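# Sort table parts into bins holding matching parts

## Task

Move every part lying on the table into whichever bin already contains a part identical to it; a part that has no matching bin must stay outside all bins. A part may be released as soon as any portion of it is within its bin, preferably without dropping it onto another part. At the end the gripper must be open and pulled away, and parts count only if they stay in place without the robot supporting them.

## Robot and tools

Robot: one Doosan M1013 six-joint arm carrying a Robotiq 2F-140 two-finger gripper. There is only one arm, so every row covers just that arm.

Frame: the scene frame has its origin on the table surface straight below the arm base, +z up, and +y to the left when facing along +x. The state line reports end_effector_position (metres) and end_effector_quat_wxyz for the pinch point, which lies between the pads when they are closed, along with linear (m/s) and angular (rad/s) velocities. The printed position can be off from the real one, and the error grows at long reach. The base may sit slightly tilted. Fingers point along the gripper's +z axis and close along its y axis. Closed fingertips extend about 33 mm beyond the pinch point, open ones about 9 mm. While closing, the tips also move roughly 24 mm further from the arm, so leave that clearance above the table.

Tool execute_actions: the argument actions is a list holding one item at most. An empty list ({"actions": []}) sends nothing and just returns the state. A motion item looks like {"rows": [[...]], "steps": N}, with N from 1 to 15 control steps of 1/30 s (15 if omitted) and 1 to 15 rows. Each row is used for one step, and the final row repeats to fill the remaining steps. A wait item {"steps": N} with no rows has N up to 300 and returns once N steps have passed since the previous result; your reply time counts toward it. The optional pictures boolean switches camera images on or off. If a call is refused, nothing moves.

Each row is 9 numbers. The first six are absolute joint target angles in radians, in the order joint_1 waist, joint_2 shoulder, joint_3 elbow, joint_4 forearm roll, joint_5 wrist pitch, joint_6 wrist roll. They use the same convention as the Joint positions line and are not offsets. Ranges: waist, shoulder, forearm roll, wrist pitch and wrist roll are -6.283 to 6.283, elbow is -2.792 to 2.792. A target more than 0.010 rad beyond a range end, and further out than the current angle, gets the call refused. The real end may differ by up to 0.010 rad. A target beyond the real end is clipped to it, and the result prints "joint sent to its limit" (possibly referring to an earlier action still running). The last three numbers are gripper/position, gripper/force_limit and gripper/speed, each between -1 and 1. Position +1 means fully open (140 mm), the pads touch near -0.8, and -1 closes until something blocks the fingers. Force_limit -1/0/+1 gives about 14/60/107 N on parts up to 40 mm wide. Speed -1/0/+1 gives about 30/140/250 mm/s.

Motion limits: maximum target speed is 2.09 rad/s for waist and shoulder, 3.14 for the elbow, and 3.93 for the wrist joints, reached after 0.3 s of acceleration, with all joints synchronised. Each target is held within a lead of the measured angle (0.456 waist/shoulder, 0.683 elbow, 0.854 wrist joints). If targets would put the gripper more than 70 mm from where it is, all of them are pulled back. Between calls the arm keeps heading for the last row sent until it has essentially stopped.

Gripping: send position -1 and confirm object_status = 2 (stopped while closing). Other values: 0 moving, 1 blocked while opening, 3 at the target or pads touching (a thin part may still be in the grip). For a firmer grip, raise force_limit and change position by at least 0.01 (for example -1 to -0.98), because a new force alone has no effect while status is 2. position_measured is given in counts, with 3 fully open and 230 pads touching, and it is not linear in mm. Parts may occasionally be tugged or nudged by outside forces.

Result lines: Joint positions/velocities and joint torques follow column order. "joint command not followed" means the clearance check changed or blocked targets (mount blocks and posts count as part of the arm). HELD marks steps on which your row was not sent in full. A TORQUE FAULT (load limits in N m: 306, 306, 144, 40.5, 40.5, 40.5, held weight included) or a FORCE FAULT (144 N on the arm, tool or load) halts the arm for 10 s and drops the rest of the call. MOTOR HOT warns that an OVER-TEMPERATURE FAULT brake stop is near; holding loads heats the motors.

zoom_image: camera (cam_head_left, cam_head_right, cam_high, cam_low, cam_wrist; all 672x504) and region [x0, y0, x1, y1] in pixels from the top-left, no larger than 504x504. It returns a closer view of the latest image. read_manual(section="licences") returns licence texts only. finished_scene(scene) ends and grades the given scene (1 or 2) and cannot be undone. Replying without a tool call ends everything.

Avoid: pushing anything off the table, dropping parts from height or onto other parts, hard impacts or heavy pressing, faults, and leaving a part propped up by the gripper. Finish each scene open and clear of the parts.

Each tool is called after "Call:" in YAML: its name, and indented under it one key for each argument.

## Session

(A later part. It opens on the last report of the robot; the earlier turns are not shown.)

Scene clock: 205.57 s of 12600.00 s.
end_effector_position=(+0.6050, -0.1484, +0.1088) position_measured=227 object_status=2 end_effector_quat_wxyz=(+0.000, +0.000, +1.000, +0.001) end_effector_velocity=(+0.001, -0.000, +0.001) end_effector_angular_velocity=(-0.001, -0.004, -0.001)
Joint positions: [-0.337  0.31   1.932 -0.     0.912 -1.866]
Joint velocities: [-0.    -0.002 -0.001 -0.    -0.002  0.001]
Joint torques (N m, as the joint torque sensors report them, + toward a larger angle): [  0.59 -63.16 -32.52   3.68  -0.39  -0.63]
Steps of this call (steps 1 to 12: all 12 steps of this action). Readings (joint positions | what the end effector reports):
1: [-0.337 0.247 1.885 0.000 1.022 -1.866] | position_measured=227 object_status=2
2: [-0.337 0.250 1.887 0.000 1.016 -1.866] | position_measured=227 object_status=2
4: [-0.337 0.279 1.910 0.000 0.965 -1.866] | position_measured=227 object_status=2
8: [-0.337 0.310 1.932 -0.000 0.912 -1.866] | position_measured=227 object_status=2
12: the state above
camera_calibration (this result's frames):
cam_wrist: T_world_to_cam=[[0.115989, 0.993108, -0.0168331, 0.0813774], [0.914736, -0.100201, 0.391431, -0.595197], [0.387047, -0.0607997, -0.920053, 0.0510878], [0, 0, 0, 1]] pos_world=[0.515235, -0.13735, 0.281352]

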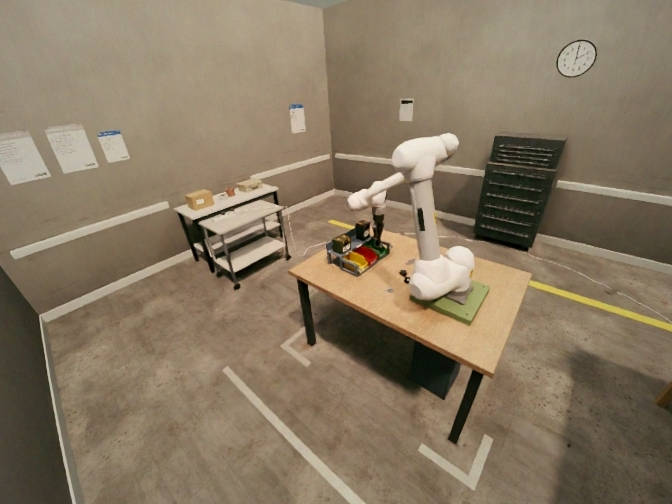

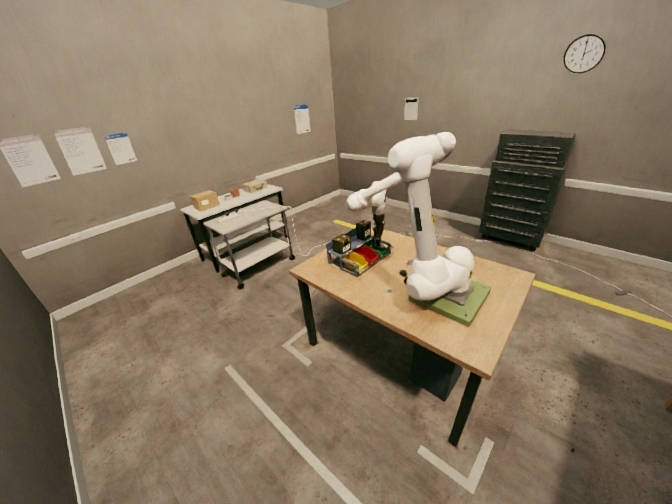

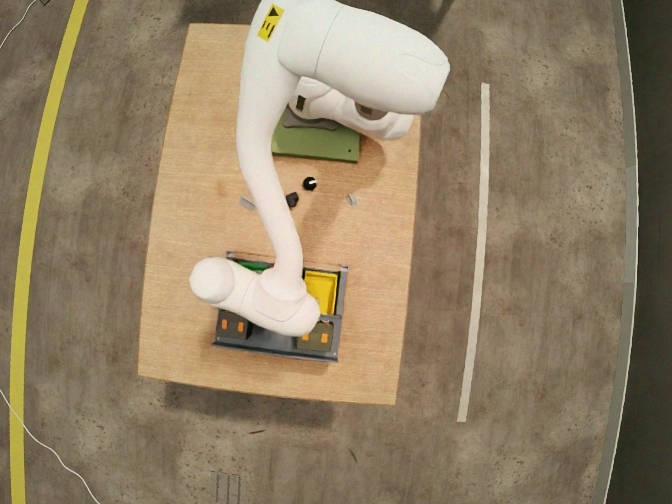

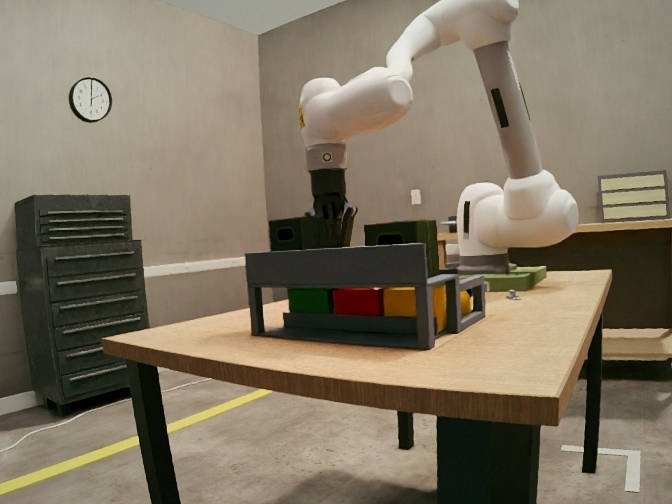

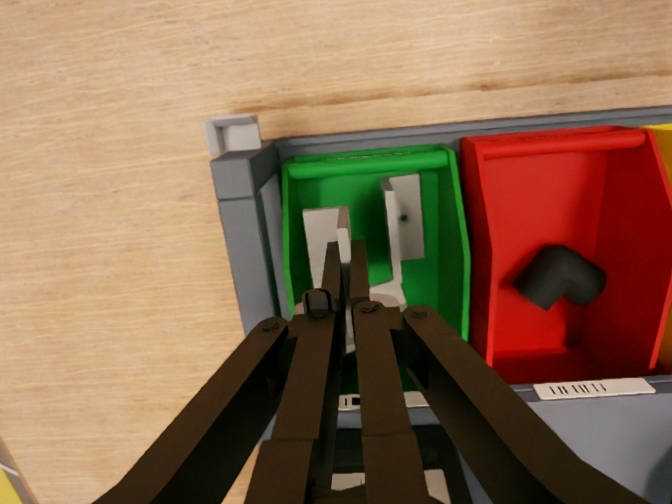

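Call:
execute_actions:
  actions:
    - {"rows":[[-0.335,0.362,1.968,0,0.8236,-1.866,-1,0.3,-0.2]],"steps":11}
  pictures: false

Call:
execute_actions:
  actions:
    - {"rows":[[-0.335,0.362,1.968,0,0.8236,-1.866,-0.65,0.3,-0.5]],"steps":10}
  pictures: false

Call:
execute_actions:
  actions:
    - {"rows":[[-0.335,0.2469,1.8843,0,1.0224,-1.866,-0.65,0.3,-0.5]],"steps":10}
  pictures: false

Call:
execute_actions:
  actions:
    - {"rows":[[-0.2358,-0.1564,2.4397,0,0.87,-2.265,0.02,0.3,0]]}
  pictures: false

Call:
execute_actions:
  actions:
    - {"steps":12}

Scene clock: 218.10 s of 12600.00 s.
end_effector_position=(+0.6042, -0.1465, +0.0611) position_measured=227 object_status=2 end_effector_quat_wxyz=(+0.000, -0.001, +1.000, +0.001) end_effector_velocity=(+0.001, +0.000, +0.001) end_effector_angular_velocity=(-0.001, -0.003, +0.002)
Joint positions: [-0.335  0.362  1.968 -0.     0.824 -1.866]
Joint velocities: [ 0.    -0.002 -0.     0.    -0.001 -0.002]
Joint torques (N m, as the joint torque sensors report them, + toward a larger angle): [ -1.32 -68.31 -29.47   3.06   0.27  -0.69]
Steps of this call (steps 1 to 15: the robot went on to your last target; steps 16 to 90: nothing new was sent; then 9.17 s passed at rest; steps 91 to 101: all 11 steps of this action). Readings (joint positions | what the end effector reports):
91: [-0.337 0.310 1.932 0.000 0.911 -1.866] | position_measured=227 object_status=2
92: [-0.337 0.313 1.934 0.000 0.905 -1.866] | position_measured=227 object_status=2
94: [-0.336 0.341 1.953 0.000 0.858 -1.866] | position_measured=227 object_status=2
98: [-0.335 0.362 1.968 -0.000 0.824 -1.866] | position_measured=227 object_status=2
101: the state above

Scene clock: 218.43 s of 12600.00 s.
end_effector_position=(+0.6043, -0.1465, +0.0612) position_measured=211 object_status=0 end_effector_quat_wxyz=(+0.000, -0.001, +1.000, +0.001) end_effector_velocity=(+0.001, -0.000, +0.000) end_effector_angular_velocity=(-0.001, -0.002, -0.001)
Joint positions: [-0.335  0.362  1.968  0.     0.824 -1.866]
Joint velocities: [ 0.    -0.    -0.    -0.    -0.002  0.001]
Joint torques (N m, as the joint torque sensors report them, + toward a larger angle): [  1.26 -66.98 -30.18   2.96   0.06  -0.55]
Steps of this call (steps 1 to 10: all 10 steps of this action). Readings (joint positions | what the end effector reports):
1: [-0.335 0.362 1.968 -0.000 0.824 -1.866] | position_measured=227 object_status=0
2: [-0.335 0.362 1.968 -0.000 0.824 -1.866] | position_measured=227 object_status=0
4: [-0.335 0.362 1.968 0.000 0.824 -1.866] | position_measured=216 object_status=0
8: [-0.335 0.362 1.968 0.000 0.824 -1.866] | position_measured=211 object_status=0
10: the state above

Scene clock: 218.77 s of 12600.00 s.
end_effector_position=(+0.6033, -0.1463, +0.1704) position_measured=211 object_status=3 end_effector_quat_wxyz=(+0.001, -0.001, +1.000, +0.001) end_effector_velocity=(-0.007, +0.002, -0.000) end_effector_angular_velocity=(+0.005, +0.021, +0.002)
Joint positions: [-0.335  0.247  1.884  0.     1.022 -1.866]
Joint velocities: [ 0.001  0.     0.001 -0.002  0.021  0.001]
Joint torques (N m, as the joint torque sensors report them, + toward a larger angle): [ -4.29 -29.67 -22.13   2.11   0.17  -0.42]
Steps of this call (steps 1 to 10: all 10 steps of this action). Readings (joint positions | what the end effector reports):
1: [-0.335 0.362 1.968 0.000 0.824 -1.866] | position_measured=211 object_status=0
2: [-0.335 0.358 1.966 0.000 0.830 -1.866] | position_measured=211 object_status=0
4: [-0.335 0.329 1.944 0.000 0.881 -1.866] | position_measured=211 object_status=3
8: [-0.335 0.255 1.890 0.000 1.007 -1.866] | position_measured=211 object_status=3
10: the state above

Scene clock: 219.27 s of 12600.00 s.
end_effector_position=(+0.4036, -0.0557, +0.1357) position_measured=127 object_status=0 end_effector_quat_wxyz=(+0.001, -0.180, +0.984, +0.000) end_effector_velocity=(-0.482, +0.178, -0.135) end_effector_angular_velocity=(-0.002, +0.003, +0.831)
Joint positions: [-0.263 -0.044  2.285  0.     0.912 -2.154]
Joint velocities: [ 0.166 -0.673  0.925 -0.    -0.248 -0.664]
Joint torques (N m, as the joint torque sensors report them, + toward a larger angle): [ -2.42 -28.86 -31.89   3.35   0.03  -0.51]
Steps of this call (steps 1 to 15: all 15 steps of this action). Readings (joint positions | what the end effector reports):
1: [-0.335 0.247 1.884 0.000 1.022 -1.866] | position_measured=211 object_status=0
2: [-0.334 0.243 1.889 0.000 1.020 -1.870] | position_measured=207 object_status=0
4: [-0.327 0.214 1.930 0.000 1.006 -1.899] | position_measured=192 object_status=0
8: [-0.303 0.117 2.063 0.000 0.971 -1.995] | position_measured=162 object_status=0
15: the state above

Scene clock: 219.67 s of 12600.00 s.
end_effector_position=(+0.3225, -0.0283, +0.1096) position_measured=127 object_status=3 end_effector_quat_wxyz=(+0.001, -0.247, +0.969, +0.000) end_effector_velocity=(-0.001, +0.001, -0.001) end_effector_angular_velocity=(+0.000, +0.001, +0.001)
Joint positions: [-0.236 -0.156  2.439 -0.     0.87  -2.265]
Joint velocities: [ 0.001 -0.001  0.003  0.    -0.002 -0.   ]
Joint torques (N m, as the joint torque sensors report them, + toward a larger angle): [ -1.12 -16.39 -29.77   3.15  -0.15  -0.53]
Steps of this call (steps 1 to 12: the robot went on to your last target). Readings (joint positions | what the end effector reports):
1: [-0.258 -0.067 2.316 0.000 0.903 -2.176] | position_measured=127 object_status=0
2: [-0.252 -0.089 2.348 0.000 0.895 -2.199] | position_measured=127 object_status=0
4: [-0.242 -0.132 2.407 -0.000 0.879 -2.241] | position_measured=127 object_status=3
8: [-0.236 -0.156 2.439 -0.000 0.870 -2.265] | position_measured=127 object_status=3
12: the state above
camera_calibration (this result's frames):
cam_wrist: T_world_to_cam=[[-0.374776, 0.926929, -0.0185943, 0.151514], [0.850038, 0.351556, 0.392229, -0.291446], [0.370106, 0.131192, -0.91968, 0.179311], [0, 0, 0, 1]] pos_world=[0.23816, -0.0615068, 0.28204]

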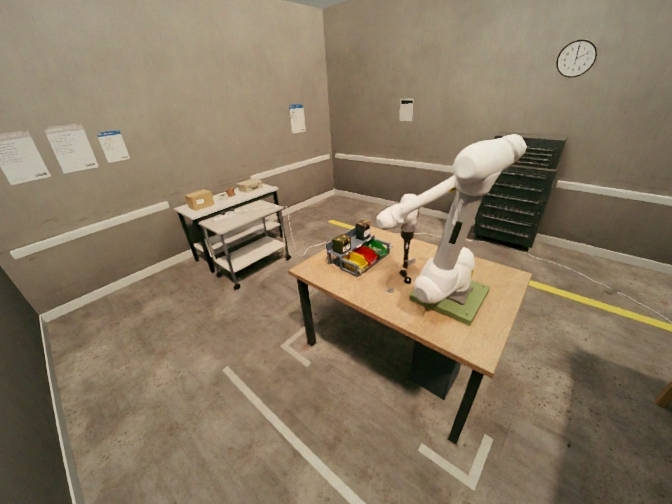

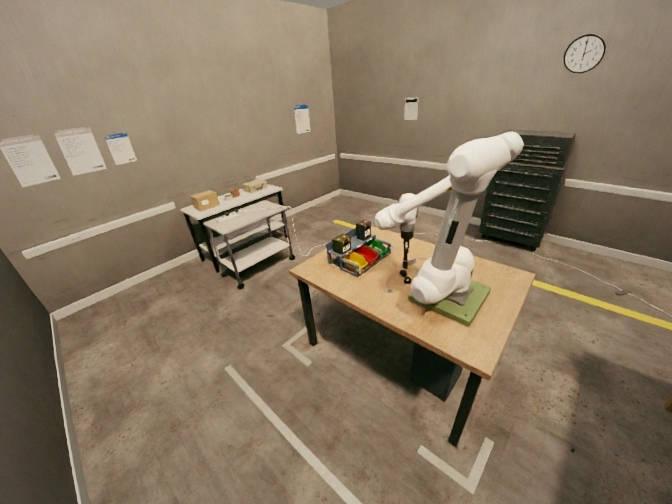

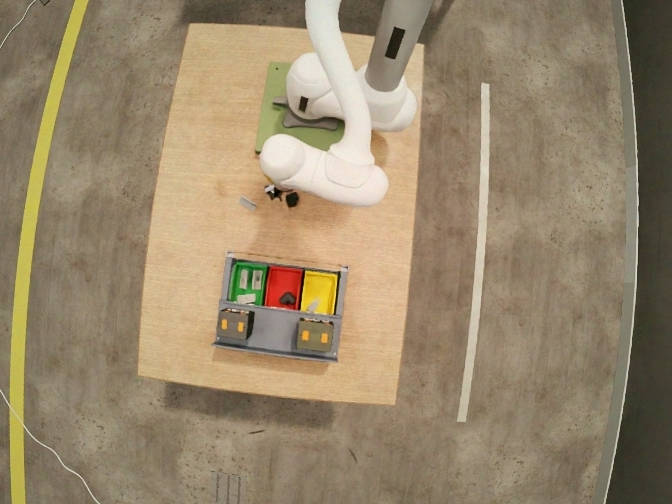

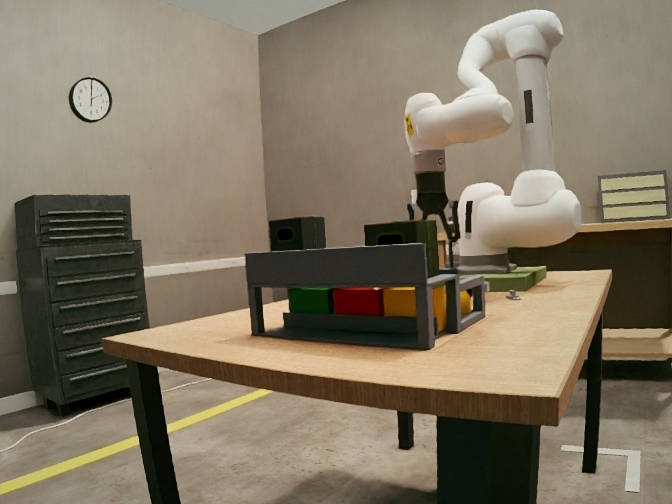

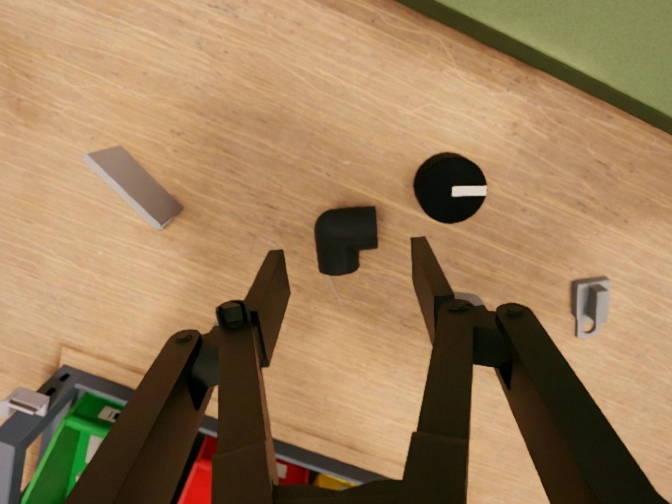

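Call:
execute_actions:
  actions:
    - {"rows":[[-0.222,-0.0057,2.5032,0,0.656,-2.2,0.02,0.3,0]],"steps":12}
  pictures: false

Call:
execute_actions:
  actions:
    - {"rows":[[-0.222,-0.0057,2.5032,0,0.656,-2.2,-1,0.3,-0.3]]}

Scene clock: 227.70 s of 12600.00 s.
end_effector_position=(+0.3290, -0.0249, +0.0356) position_measured=127 object_status=3 end_effector_quat_wxyz=(+0.000, -0.223, +0.975, +0.000) end_effector_velocity=(+0.002, +0.000, +0.000) end_effector_angular_velocity=(-0.001, -0.005, -0.001)
Joint positions: [-0.222 -0.006  2.503  0.     0.656 -2.2  ]
Joint velocities: [ 0.002  0.    -0.    -0.    -0.004  0.002]
Joint torques (N m, as the joint torque sensors report them, + toward a larger angle): [ -1.17 -22.62 -24.95   2.79  -0.27  -0.04]
Steps of this call (steps 1 to 30: the robot went on to your last target; steps 31 to 90: nothing new was sent; then 4.63 s passed at rest; steps 91 to 102: all 12 steps of this action). Readings (joint positions | what the end effector reports):
91: [-0.236 -0.156 2.440 0.000 0.870 -2.265] | position_measured=127 object_status=3
92: [-0.235 -0.153 2.441 0.000 0.865 -2.264] | position_measured=127 object_status=3
94: [-0.233 -0.124 2.454 0.000 0.822 -2.251] | position_measured=127 object_status=3
98: [-0.223 -0.020 2.497 0.000 0.678 -2.207] | position_measured=127 object_status=3
102: the state above

Scene clock: 228.20 s of 12600.00 s.
end_effector_position=(+0.3291, -0.0249, +0.0356) position_measured=170 object_status=2 end_effector_quat_wxyz=(+0.000, -0.223, +0.975, +0.000) end_effector_velocity=(-0.000, -0.000, +0.000) end_effector_angular_velocity=(+0.000, +0.001, +0.000)
Joint positions: [-0.222 -0.006  2.503 -0.     0.656 -2.2  ]
Joint velocities: [-0.001 -0.     0.    -0.     0.001 -0.001]
Joint torques (N m, as the joint torque sensors report them, + toward a larger angle): [ -2.65  -9.47 -15.38   1.73  -4.23  -0.78]
Steps of this call (steps 1 to 15: all 15 steps of this action). Readings (joint positions | what the end effector reports):
1: [-0.222 -0.006 2.503 0.000 0.656 -2.200] | position_measured=127 object_status=0
2: [-0.222 -0.006 2.503 0.000 0.656 -2.200] | position_measured=129 object_status=0
4: [-0.222 -0.006 2.503 0.000 0.656 -2.200] | position_measured=140 object_status=0
8: [-0.222 -0.006 2.503 -0.000 0.656 -2.200] | position_measured=164 object_status=0
15: the state above
camera_calibration (this result's frames):
cam_wrist: T_world_to_cam=[[-0.326903, 0.944875, -0.0185894, 0.134182], [0.867001, 0.307673, 0.391978, -0.275948], [0.37609, 0.112022, -0.919787, 0.105943], [0, 0, 0, 1]] pos_world=[0.243268, -0.0537516, 0.208105]

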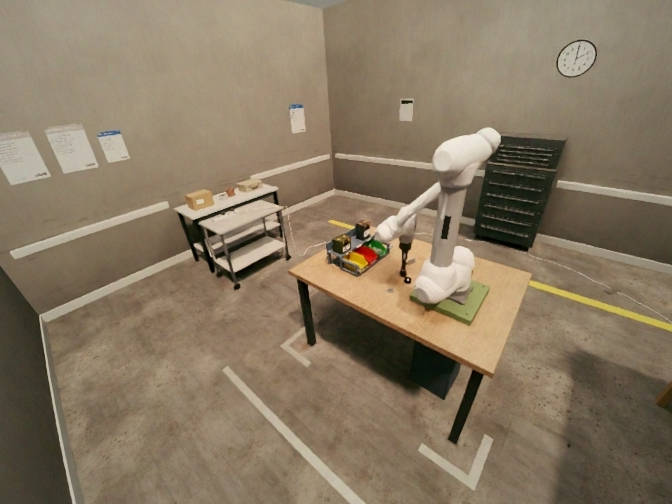

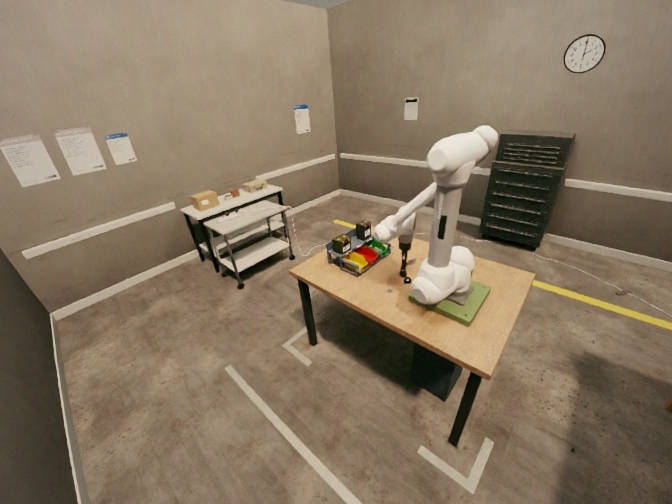

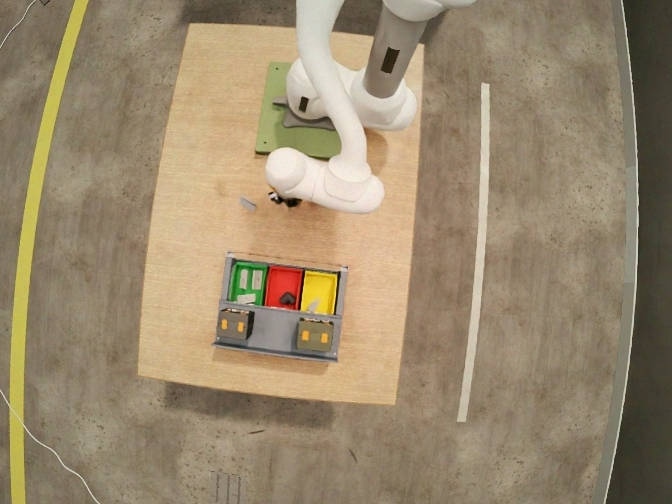

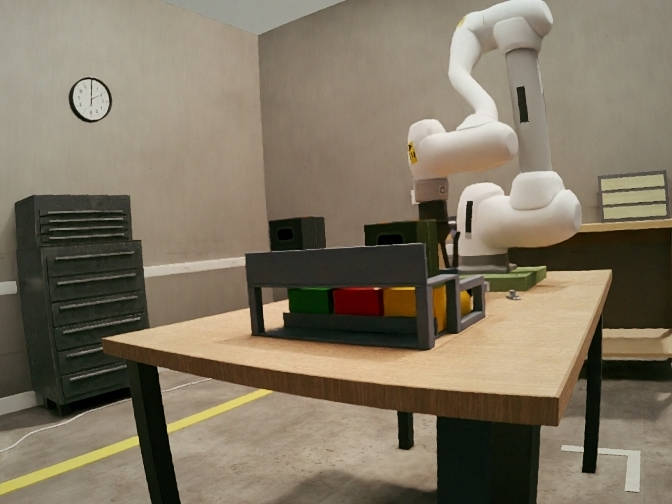

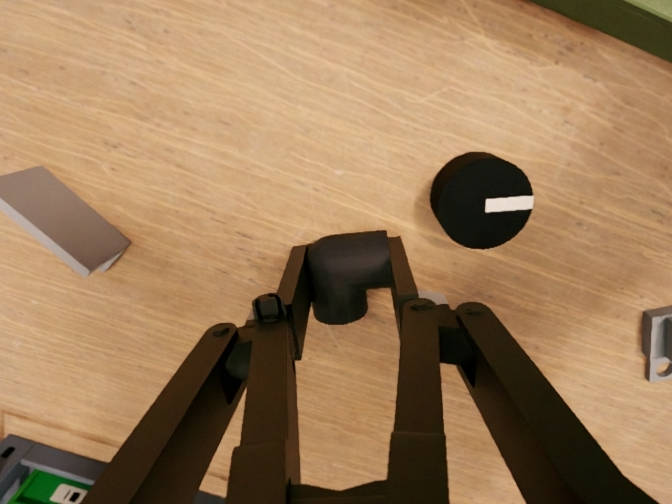

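Call:
execute_actions:
  actions:
    - {"rows":[[-0.222,-0.207,2.38,0,0.98,-2.2,-1,0.3,-0.3]],"steps":12}
  pictures: false

Call:
execute_actions:
  actions:
    - {"rows":[[-0.135,0.2162,1.9545,0,0.983,-1.664,-1,0.3,-0.3]]}
  pictures: false

Call:
execute_actions:
  actions:
    - {"steps":8}
  pictures: false

Call:
execute_actions:
  actions:
    - {"rows":[[-0.135,0.294,2.011,0,0.8486,-1.664,-1,0.3,-0.3]],"steps":12}

Scene clock: 242.13 s of 12600.00 s.
end_effector_position=(+0.3292, -0.0250, +0.1526) position_measured=171 object_status=2 end_effector_quat_wxyz=(+0.001, -0.223, +0.975, +0.000) end_effector_velocity=(-0.007, +0.002, +0.012) end_effector_angular_velocity=(+0.002, +0.012, +0.001)
Joint positions: [-0.222 -0.207  2.38   0.     0.979 -2.2  ]
Joint velocities: [ 0.001 -0.021 -0.011  0.     0.044  0.   ]
Joint torques (N m, as the joint torque sensors report them, + toward a larger angle): [ -1.34  15.06 -24.84   2.52   0.59  -0.36]
Steps of this call (steps 1 to 15: the robot went on to your last target; steps 16 to 90: nothing new was sent; then 10.53 s passed at rest; steps 91 to 102: all 12 steps of this action). Readings (joint positions | what the end effector reports):
91: [-0.222 -0.006 2.503 0.000 0.656 -2.200] | position_measured=170 object_status=2
92: [-0.222 -0.009 2.501 0.000 0.662 -2.200] | position_measured=170 object_status=2
94: [-0.222 -0.038 2.483 0.000 0.710 -2.200] | position_measured=171 object_status=2
98: [-0.222 -0.151 2.414 0.000 0.891 -2.200] | position_measured=171 object_status=2
102: the state above

Scene clock: 242.63 s of 12600.00 s.
end_effector_position=(+0.5338, -0.0253, +0.1645) position_measured=171 object_status=2 end_effector_quat_wxyz=(+0.000, -0.048, +0.999, -0.000) end_effector_velocity=(+0.493, +0.033, -0.055) end_effector_angular_velocity=(-0.001, +0.004, -0.842)
Joint positions: [-0.154  0.125  2.046  0.     0.982 -1.779]
Joint velocities: [ 0.164  0.8   -0.802 -0.     0.006  1.007]
Joint torques (N m, as the joint torque sensors report them, + toward a larger angle): [  2.14 -44.72 -32.84   3.37  -0.03  -0.81]
Steps of this call (steps 1 to 15: all 15 steps of this action). Readings (joint positions | what the end effector reports):
1: [-0.222 -0.207 2.380 0.000 0.979 -2.200] | position_measured=171 object_status=2
2: [-0.221 -0.204 2.377 0.000 0.980 -2.195] | position_measured=171 object_status=2
4: [-0.215 -0.174 2.347 0.000 0.980 -2.157] | position_measured=171 object_status=2
8: [-0.193 -0.064 2.236 0.000 0.981 -2.019] | position_measured=171 object_status=2
15: the state above

Scene clock: 242.90 s of 12600.00 s.
end_effector_position=(+0.5894, -0.0204, +0.1558) position_measured=171 object_status=2 end_effector_quat_wxyz=(+0.000, -0.000, +1.000, -0.000) end_effector_velocity=(+0.000, +0.000, +0.000) end_effector_angular_velocity=(-0.000, +0.000, -0.001)
Joint positions: [-0.135  0.216  1.955  0.     0.983 -1.664]
Joint velocities: [ 0.001  0.001 -0.001 -0.     0.001  0.002]
Joint torques (N m, as the joint torque sensors report them, + toward a larger angle): [ -0.51 -57.87 -35.93   3.64  -0.05   0.09]
Steps of this call (steps 1 to 8: the robot went on to your last target). Readings (joint positions | what the end effector reports):
1: [-0.148 0.152 2.019 0.000 0.982 -1.745] | position_measured=171 object_status=2
2: [-0.143 0.177 1.994 0.000 0.983 -1.713] | position_measured=171 object_status=2
4: [-0.136 0.210 1.961 0.000 0.983 -1.672] | position_measured=171 object_status=2
8: the state above

Scene clock: 243.30 s of 12600.00 s.
end_effector_position=(+0.5907, -0.0206, +0.0846) position_measured=171 object_status=2 end_effector_quat_wxyz=(-0.000, -0.000, +1.000, -0.000) end_effector_velocity=(+0.000, -0.000, +0.001) end_effector_angular_velocity=(-0.000, -0.003, +0.000)
Joint positions: [-0.135  0.294  2.011 -0.     0.849 -1.664]
Joint velocities: [-0.    -0.002  0.001  0.    -0.001 -0.001]
Joint torques (N m, as the joint torque sensors report them, + toward a larger angle): [  0.97 -65.35 -29.79   2.92   0.01  -0.27]
Steps of this call (steps 1 to 12: all 12 steps of this action). Readings (joint positions | what the end effector reports):
1: [-0.135 0.216 1.955 0.000 0.983 -1.664] | position_measured=171 object_status=2
2: [-0.135 0.219 1.957 0.000 0.977 -1.664] | position_measured=171 object_status=2
4: [-0.135 0.249 1.980 0.000 0.925 -1.664] | position_measured=171 object_status=2
8: [-0.135 0.294 2.011 -0.000 0.849 -1.664] | position_measured=171 object_status=2
12: the state above
camera_calibration (this result's frames):
cam_wrist: T_world_to_cam=[[0.11558, 0.993111, -0.0193045, -0.0438375], [0.914977, -0.098882, 0.391203, -0.559878], [0.386599, -0.0628783, -0.920102, 0.0422852], [0, 0, 0, 1]] pos_world=[0.500995, -0.00916751, 0.257086]

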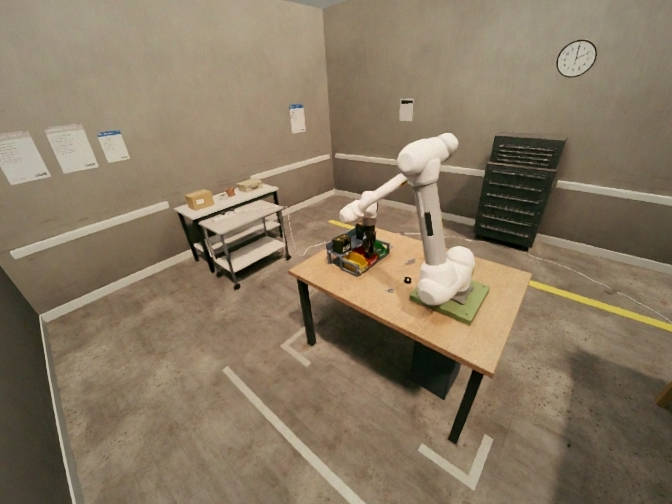

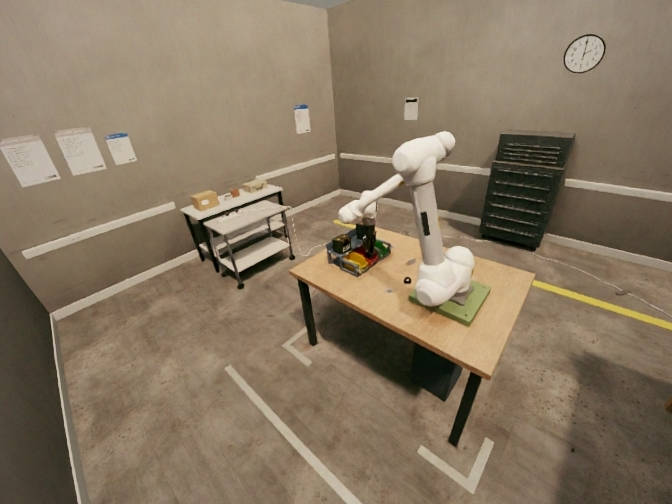

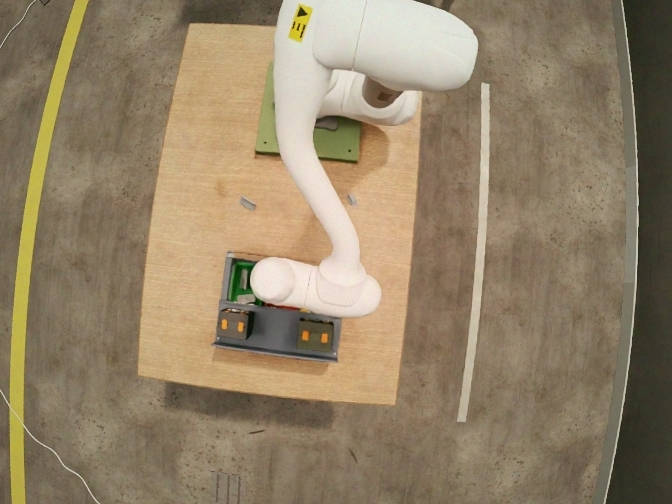

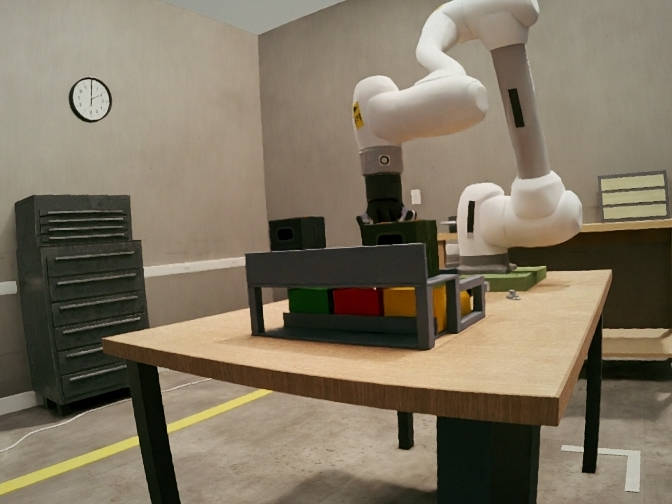

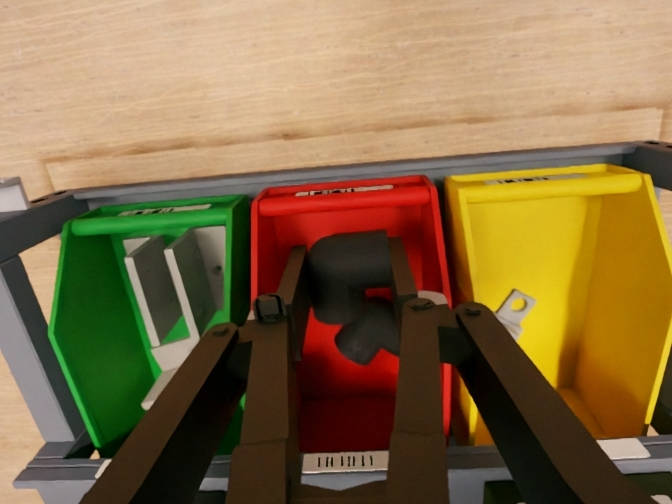

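Call:
execute_actions:
  actions:
    - {"rows":[[-0.135,0.3344,2.0329,0,0.7863,-1.664,-1,0.3,-0.3]],"steps":10}
  pictures: false

Call:
execute_actions:
  actions:
    - {"rows":[[-0.135,0.3344,2.0329,0,0.7863,-1.664,-0.2,0.3,-0.5]],"steps":10}
  pictures: false

Call:
execute_actions:
  actions:
    - {"rows":[[-0.135,0.2162,1.9545,0,0.983,-1.664,-0.2,0.3,-0.5]],"steps":12}

Call:
zoom_image:
  camera: "cam_wrist"
  region: [400, 190, 560, 330]

Call:
execute_actions:
  actions:
    - {"rows":[[0.344,-0.1115,2.4037,0,0.861,-1.78,-0.4,0.3,0]]}
  pictures: false

Call:
execute_actions:
  actions:
    - {"steps":15}

Call:
zoom_image:
  camera: "cam_wrist"
  region: [270, 160, 430, 300]

Scene clock: 259.37 s of 12600.00 s.
end_effector_position=(+0.5908, -0.0206, +0.0517) position_measured=171 object_status=2 end_effector_quat_wxyz=(-0.000, +0.000, +1.000, -0.000) end_effector_velocity=(+0.001, +0.000, +0.001) end_effector_angular_velocity=(-0.000, -0.001, +0.001)
Joint positions: [-0.135  0.335  2.033 -0.     0.786 -1.664]
Joint velocities: [ 0.    -0.    -0.001 -0.     0.    -0.001]
Joint torques (N m, as the joint torque sensors report them, + toward a larger angle): [ -2.47 -64.79 -29.83   3.06  -0.49  -0.39]
Steps of this call (steps 1 to 15: the robot went on to your last target; steps 16 to 90: nothing new was sent; then 12.73 s passed at rest; steps 91 to 100: all 10 steps of this action). Readings (joint positions | what the end effector reports):
91: [-0.135 0.294 2.011 0.000 0.848 -1.664] | position_measured=171 object_status=2
92: [-0.135 0.297 2.012 0.000 0.842 -1.664] | position_measured=171 object_status=2
94: [-0.135 0.322 2.027 0.000 0.804 -1.664] | position_measured=171 object_status=2
98: [-0.135 0.335 2.033 -0.000 0.786 -1.664] | position_measured=171 object_status=2
100: the state above

Scene clock: 259.70 s of 12600.00 s.
end_effector_position=(+0.5909, -0.0207, +0.0518) position_measured=154 object_status=0 end_effector_quat_wxyz=(+0.000, +0.000, +1.000, -0.000) end_effector_velocity=(+0.001, +0.000, +0.001) end_effector_angular_velocity=(-0.000, -0.003, -0.000)
Joint positions: [-0.135  0.334  2.033 -0.     0.786 -1.664]
Joint velocities: [ 0.001 -0.001 -0.001  0.    -0.001  0.001]
Joint torques (N m, as the joint torque sensors report them, + toward a larger angle): [ -1.   -63.93 -27.71   3.16  -0.36  -0.47]
Steps of this call (steps 1 to 10: all 10 steps of this action). Readings (joint positions | what the end effector reports):
1: [-0.135 0.335 2.033 -0.000 0.786 -1.664] | position_measured=171 object_status=0
2: [-0.135 0.335 2.033 -0.000 0.786 -1.664] | position_measured=171 object_status=0
4: [-0.135 0.335 2.033 -0.000 0.786 -1.664] | position_measured=160 object_status=0
8: [-0.135 0.334 2.033 -0.000 0.786 -1.664] | position_measured=154 object_status=0
10: the state above

Scene clock: 260.10 s of 12600.00 s.
end_effector_position=(+0.5897, -0.0205, +0.1559) position_measured=154 object_status=3 end_effector_quat_wxyz=(+0.000, +0.000, +1.000, -0.000) end_effector_velocity=(-0.003, +0.000, -0.001) end_effector_angular_velocity=(+0.001, +0.007, +0.003)
Joint positions: [-0.135  0.216  1.954  0.     0.983 -1.664]
Joint velocities: [ 0.     0.     0.001 -0.     0.005 -0.003]
Joint torques (N m, as the joint torque sensors report them, + toward a larger angle): [  0.43 -52.32 -32.45   3.28  -0.04  -0.33]
Steps of this call (steps 1 to 12: all 12 steps of this action). Readings (joint positions | what the end effector reports):
1: [-0.135 0.334 2.033 -0.000 0.786 -1.664] | position_measured=154 object_status=0
2: [-0.135 0.331 2.031 -0.000 0.792 -1.664] | position_measured=154 object_status=0
4: [-0.135 0.301 2.011 -0.000 0.842 -1.664] | position_measured=154 object_status=3
8: [-0.135 0.224 1.959 0.000 0.969 -1.664] | position_measured=154 object_status=3
12: the state above
camera_calibration (this result's frames):
cam_wrist: T_world_to_cam=[[0.115719, 0.993096, -0.0192149, -0.0425342], [0.914711, -0.0990045, 0.391794, -0.586805], [0.387186, -0.062914, -0.919852, 0.10793], [0, 0, 0, 1]] pos_world=[0.49989, -0.00906552, 0.328368]

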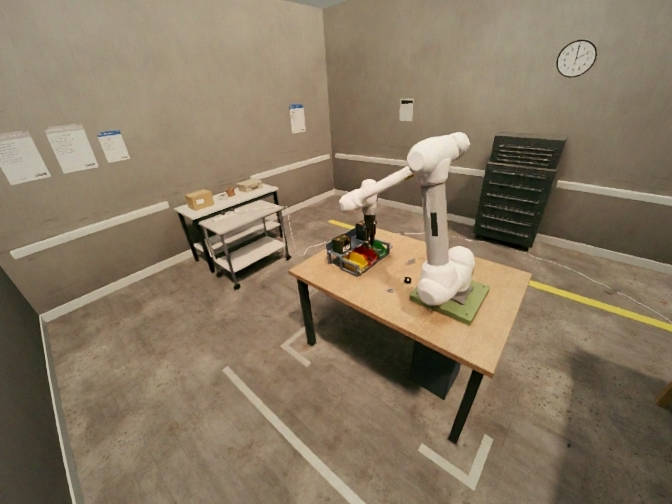

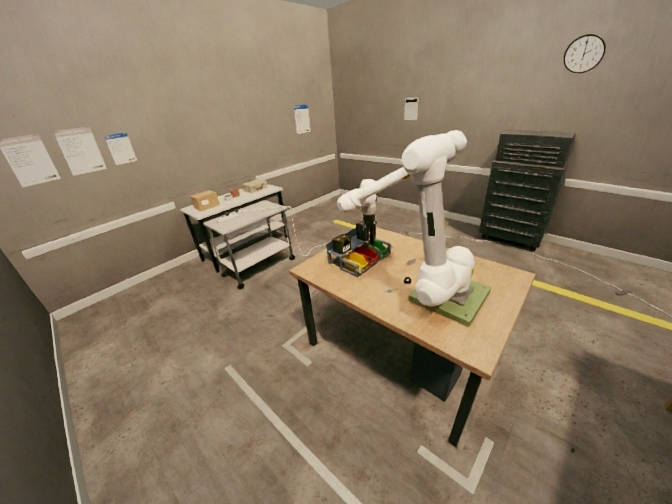

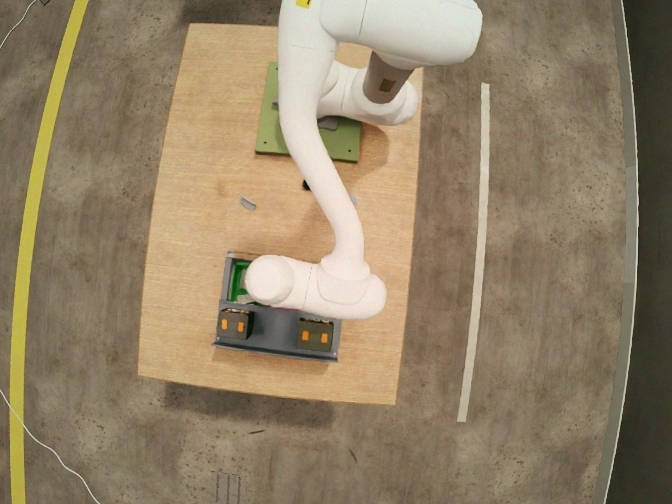

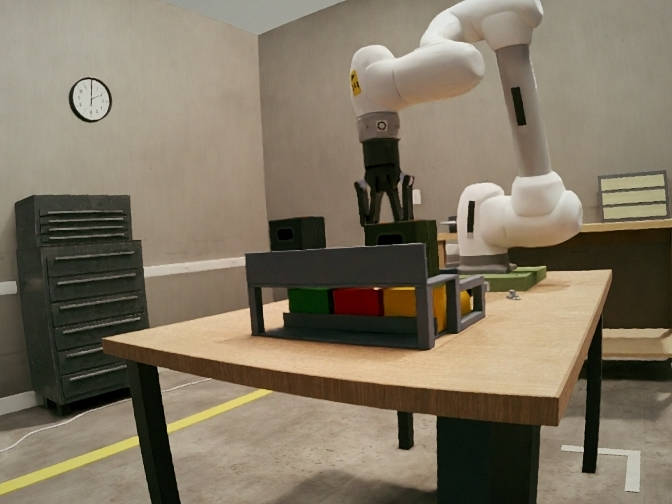

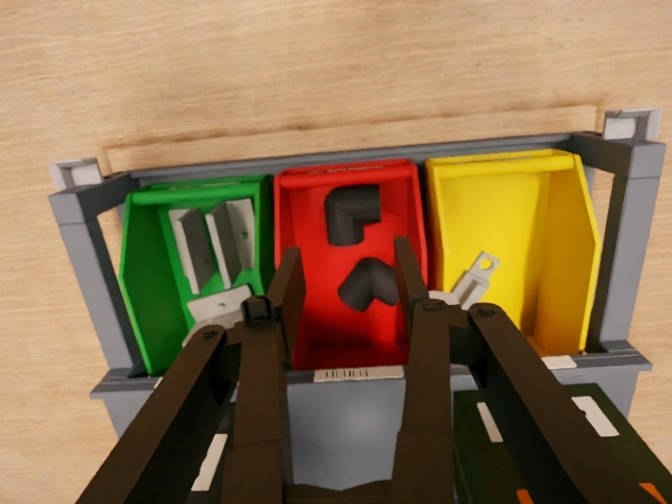

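Region (400, 190, 560, 330) of cam_wrist's 672x504 image, scaled by 3.150, with more detail than that image has; it fills the top 441 rows of this view, and the rest is white.

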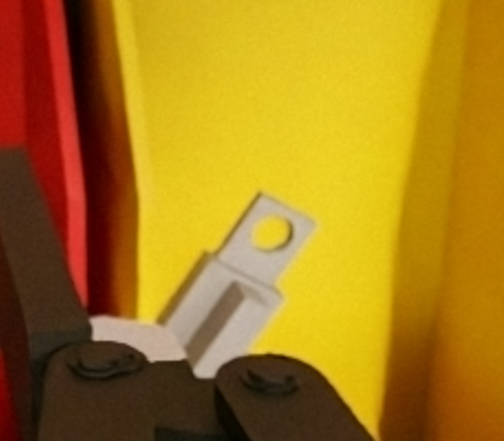

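Scene clock: 260.60 s of 12600.00 s.
end_effector_position=(+0.4220, +0.1233, +0.1336) position_measured=179 object_status=3 end_effector_quat_wxyz=(+0.000, -0.184, +0.983, -0.002) end_effector_velocity=(-0.454, +0.233, -0.081) end_effector_angular_velocity=(-0.010, +0.003, +0.907)
Joint positions: [ 0.163  0.012  2.236  0.     0.906 -1.736]
Joint velocities: [ 0.73  -0.499  0.679 -0.    -0.179 -0.178]
Joint torques (N m, as the joint torque sensors report them, + toward a larger angle): [  0.92 -35.94 -32.3    2.68   0.24  -0.49]
Steps of this call (steps 1 to 15: all 15 steps of this action). Readings (joint positions | what the end effector reports):
1: [-0.135 0.216 1.955 0.000 0.983 -1.664] | position_measured=154 object_status=0
2: [-0.131 0.214 1.958 0.000 0.981 -1.664] | position_measured=157 object_status=0
4: [-0.102 0.193 1.988 0.000 0.971 -1.672] | position_measured=173 object_status=0
8: [-0.006 0.127 2.078 0.000 0.948 -1.696] | position_measured=179 object_status=0
15: the state above

Scene clock: 261.10 s of 12600.00 s.
end_effector_position=(+0.3077, +0.1626, +0.1091) position_measured=179 object_status=3 end_effector_quat_wxyz=(-0.000, -0.293, +0.956, -0.003) end_effector_velocity=(-0.001, +0.000, -0.001) end_effector_angular_velocity=(+0.000, +0.001, +0.001)
Joint positions: [ 0.344 -0.111  2.404 -0.     0.861 -1.78 ]
Joint velocities: [ 0.001  0.001  0.001  0.001 -0.001 -0.   ]
Joint torques (N m, as the joint torque sensors report them, + toward a larger angle): [  0.43 -20.7  -32.     3.35  -0.08  -0.59]
Steps of this call (steps 1 to 15: the robot went on to your last target). Readings (joint positions | what the end effector reports):
1: [0.188 -0.005 2.259 0.000 0.900 -1.742] | position_measured=179 object_status=3
2: [0.213 -0.022 2.282 0.000 0.893 -1.748] | position_measured=179 object_status=3
4: [0.263 -0.057 2.329 0.000 0.881 -1.761] | position_measured=179 object_status=3
8: [0.340 -0.109 2.400 -0.000 0.862 -1.779] | position_measured=179 object_status=3
15: the state above
camera_calibration (this result's frames):
cam_wrist: T_world_to_cam=[[-0.46073, 0.887192, -0.0248816, 0.0026435], [0.812675, 0.43297, 0.389994, -0.347305], [0.356773, 0.159461, -0.920481, 0.158857], [0, 0, 0, 1]] pos_world=[0.226788, 0.122696, 0.281737]

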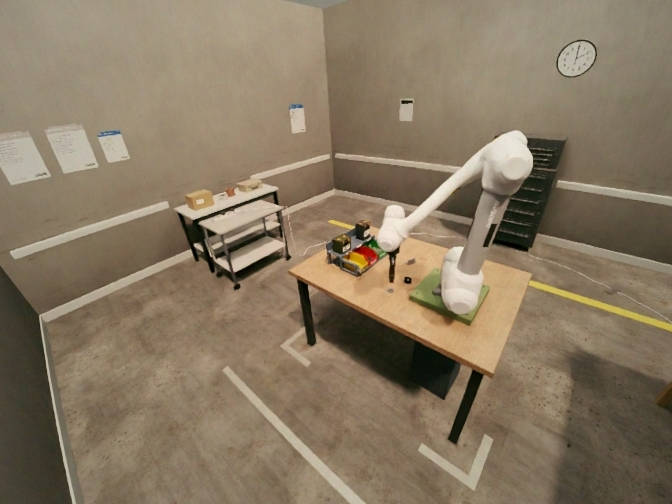

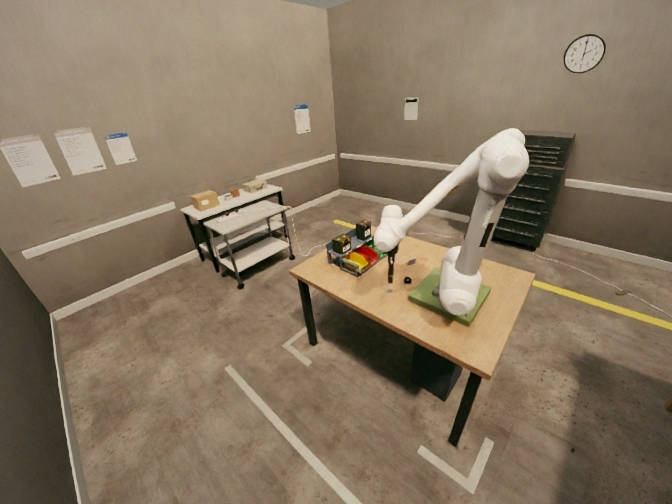

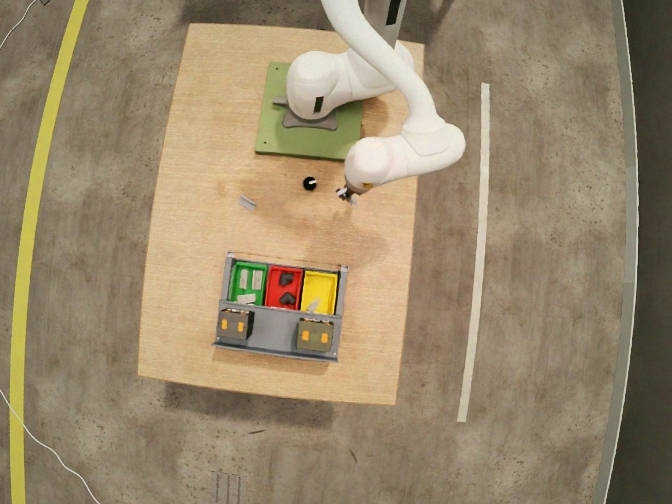

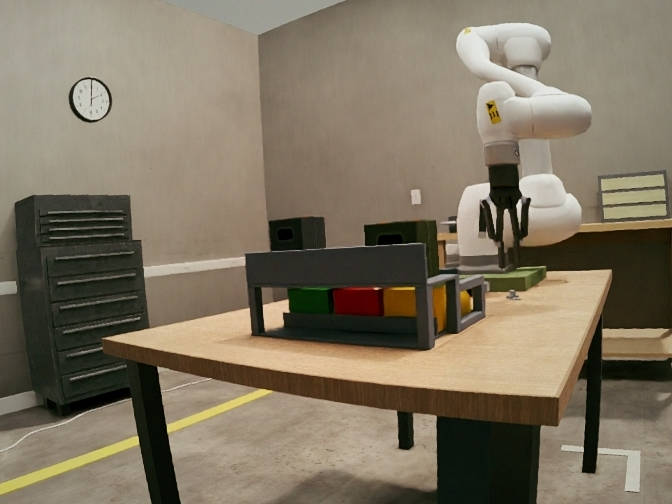

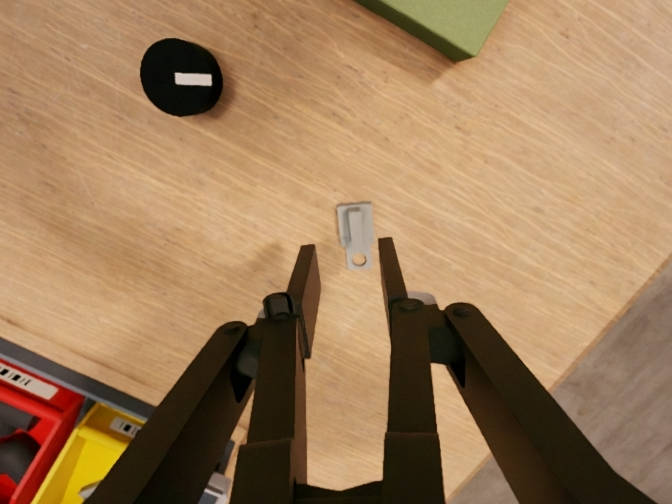

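Region (270, 160, 430, 300) of cam_wrist's 672x504 image, scaled by 3.150, with more detail than that image has; it fills the top 441 rows of this view, and the rest is white.

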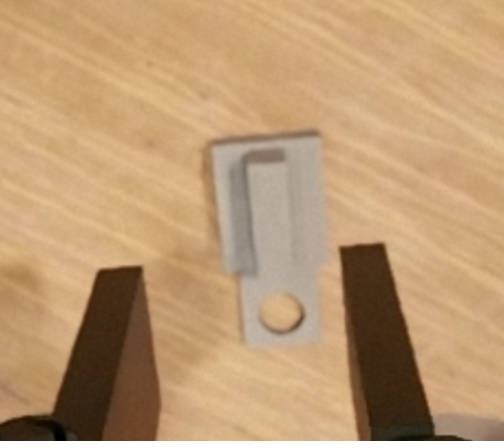

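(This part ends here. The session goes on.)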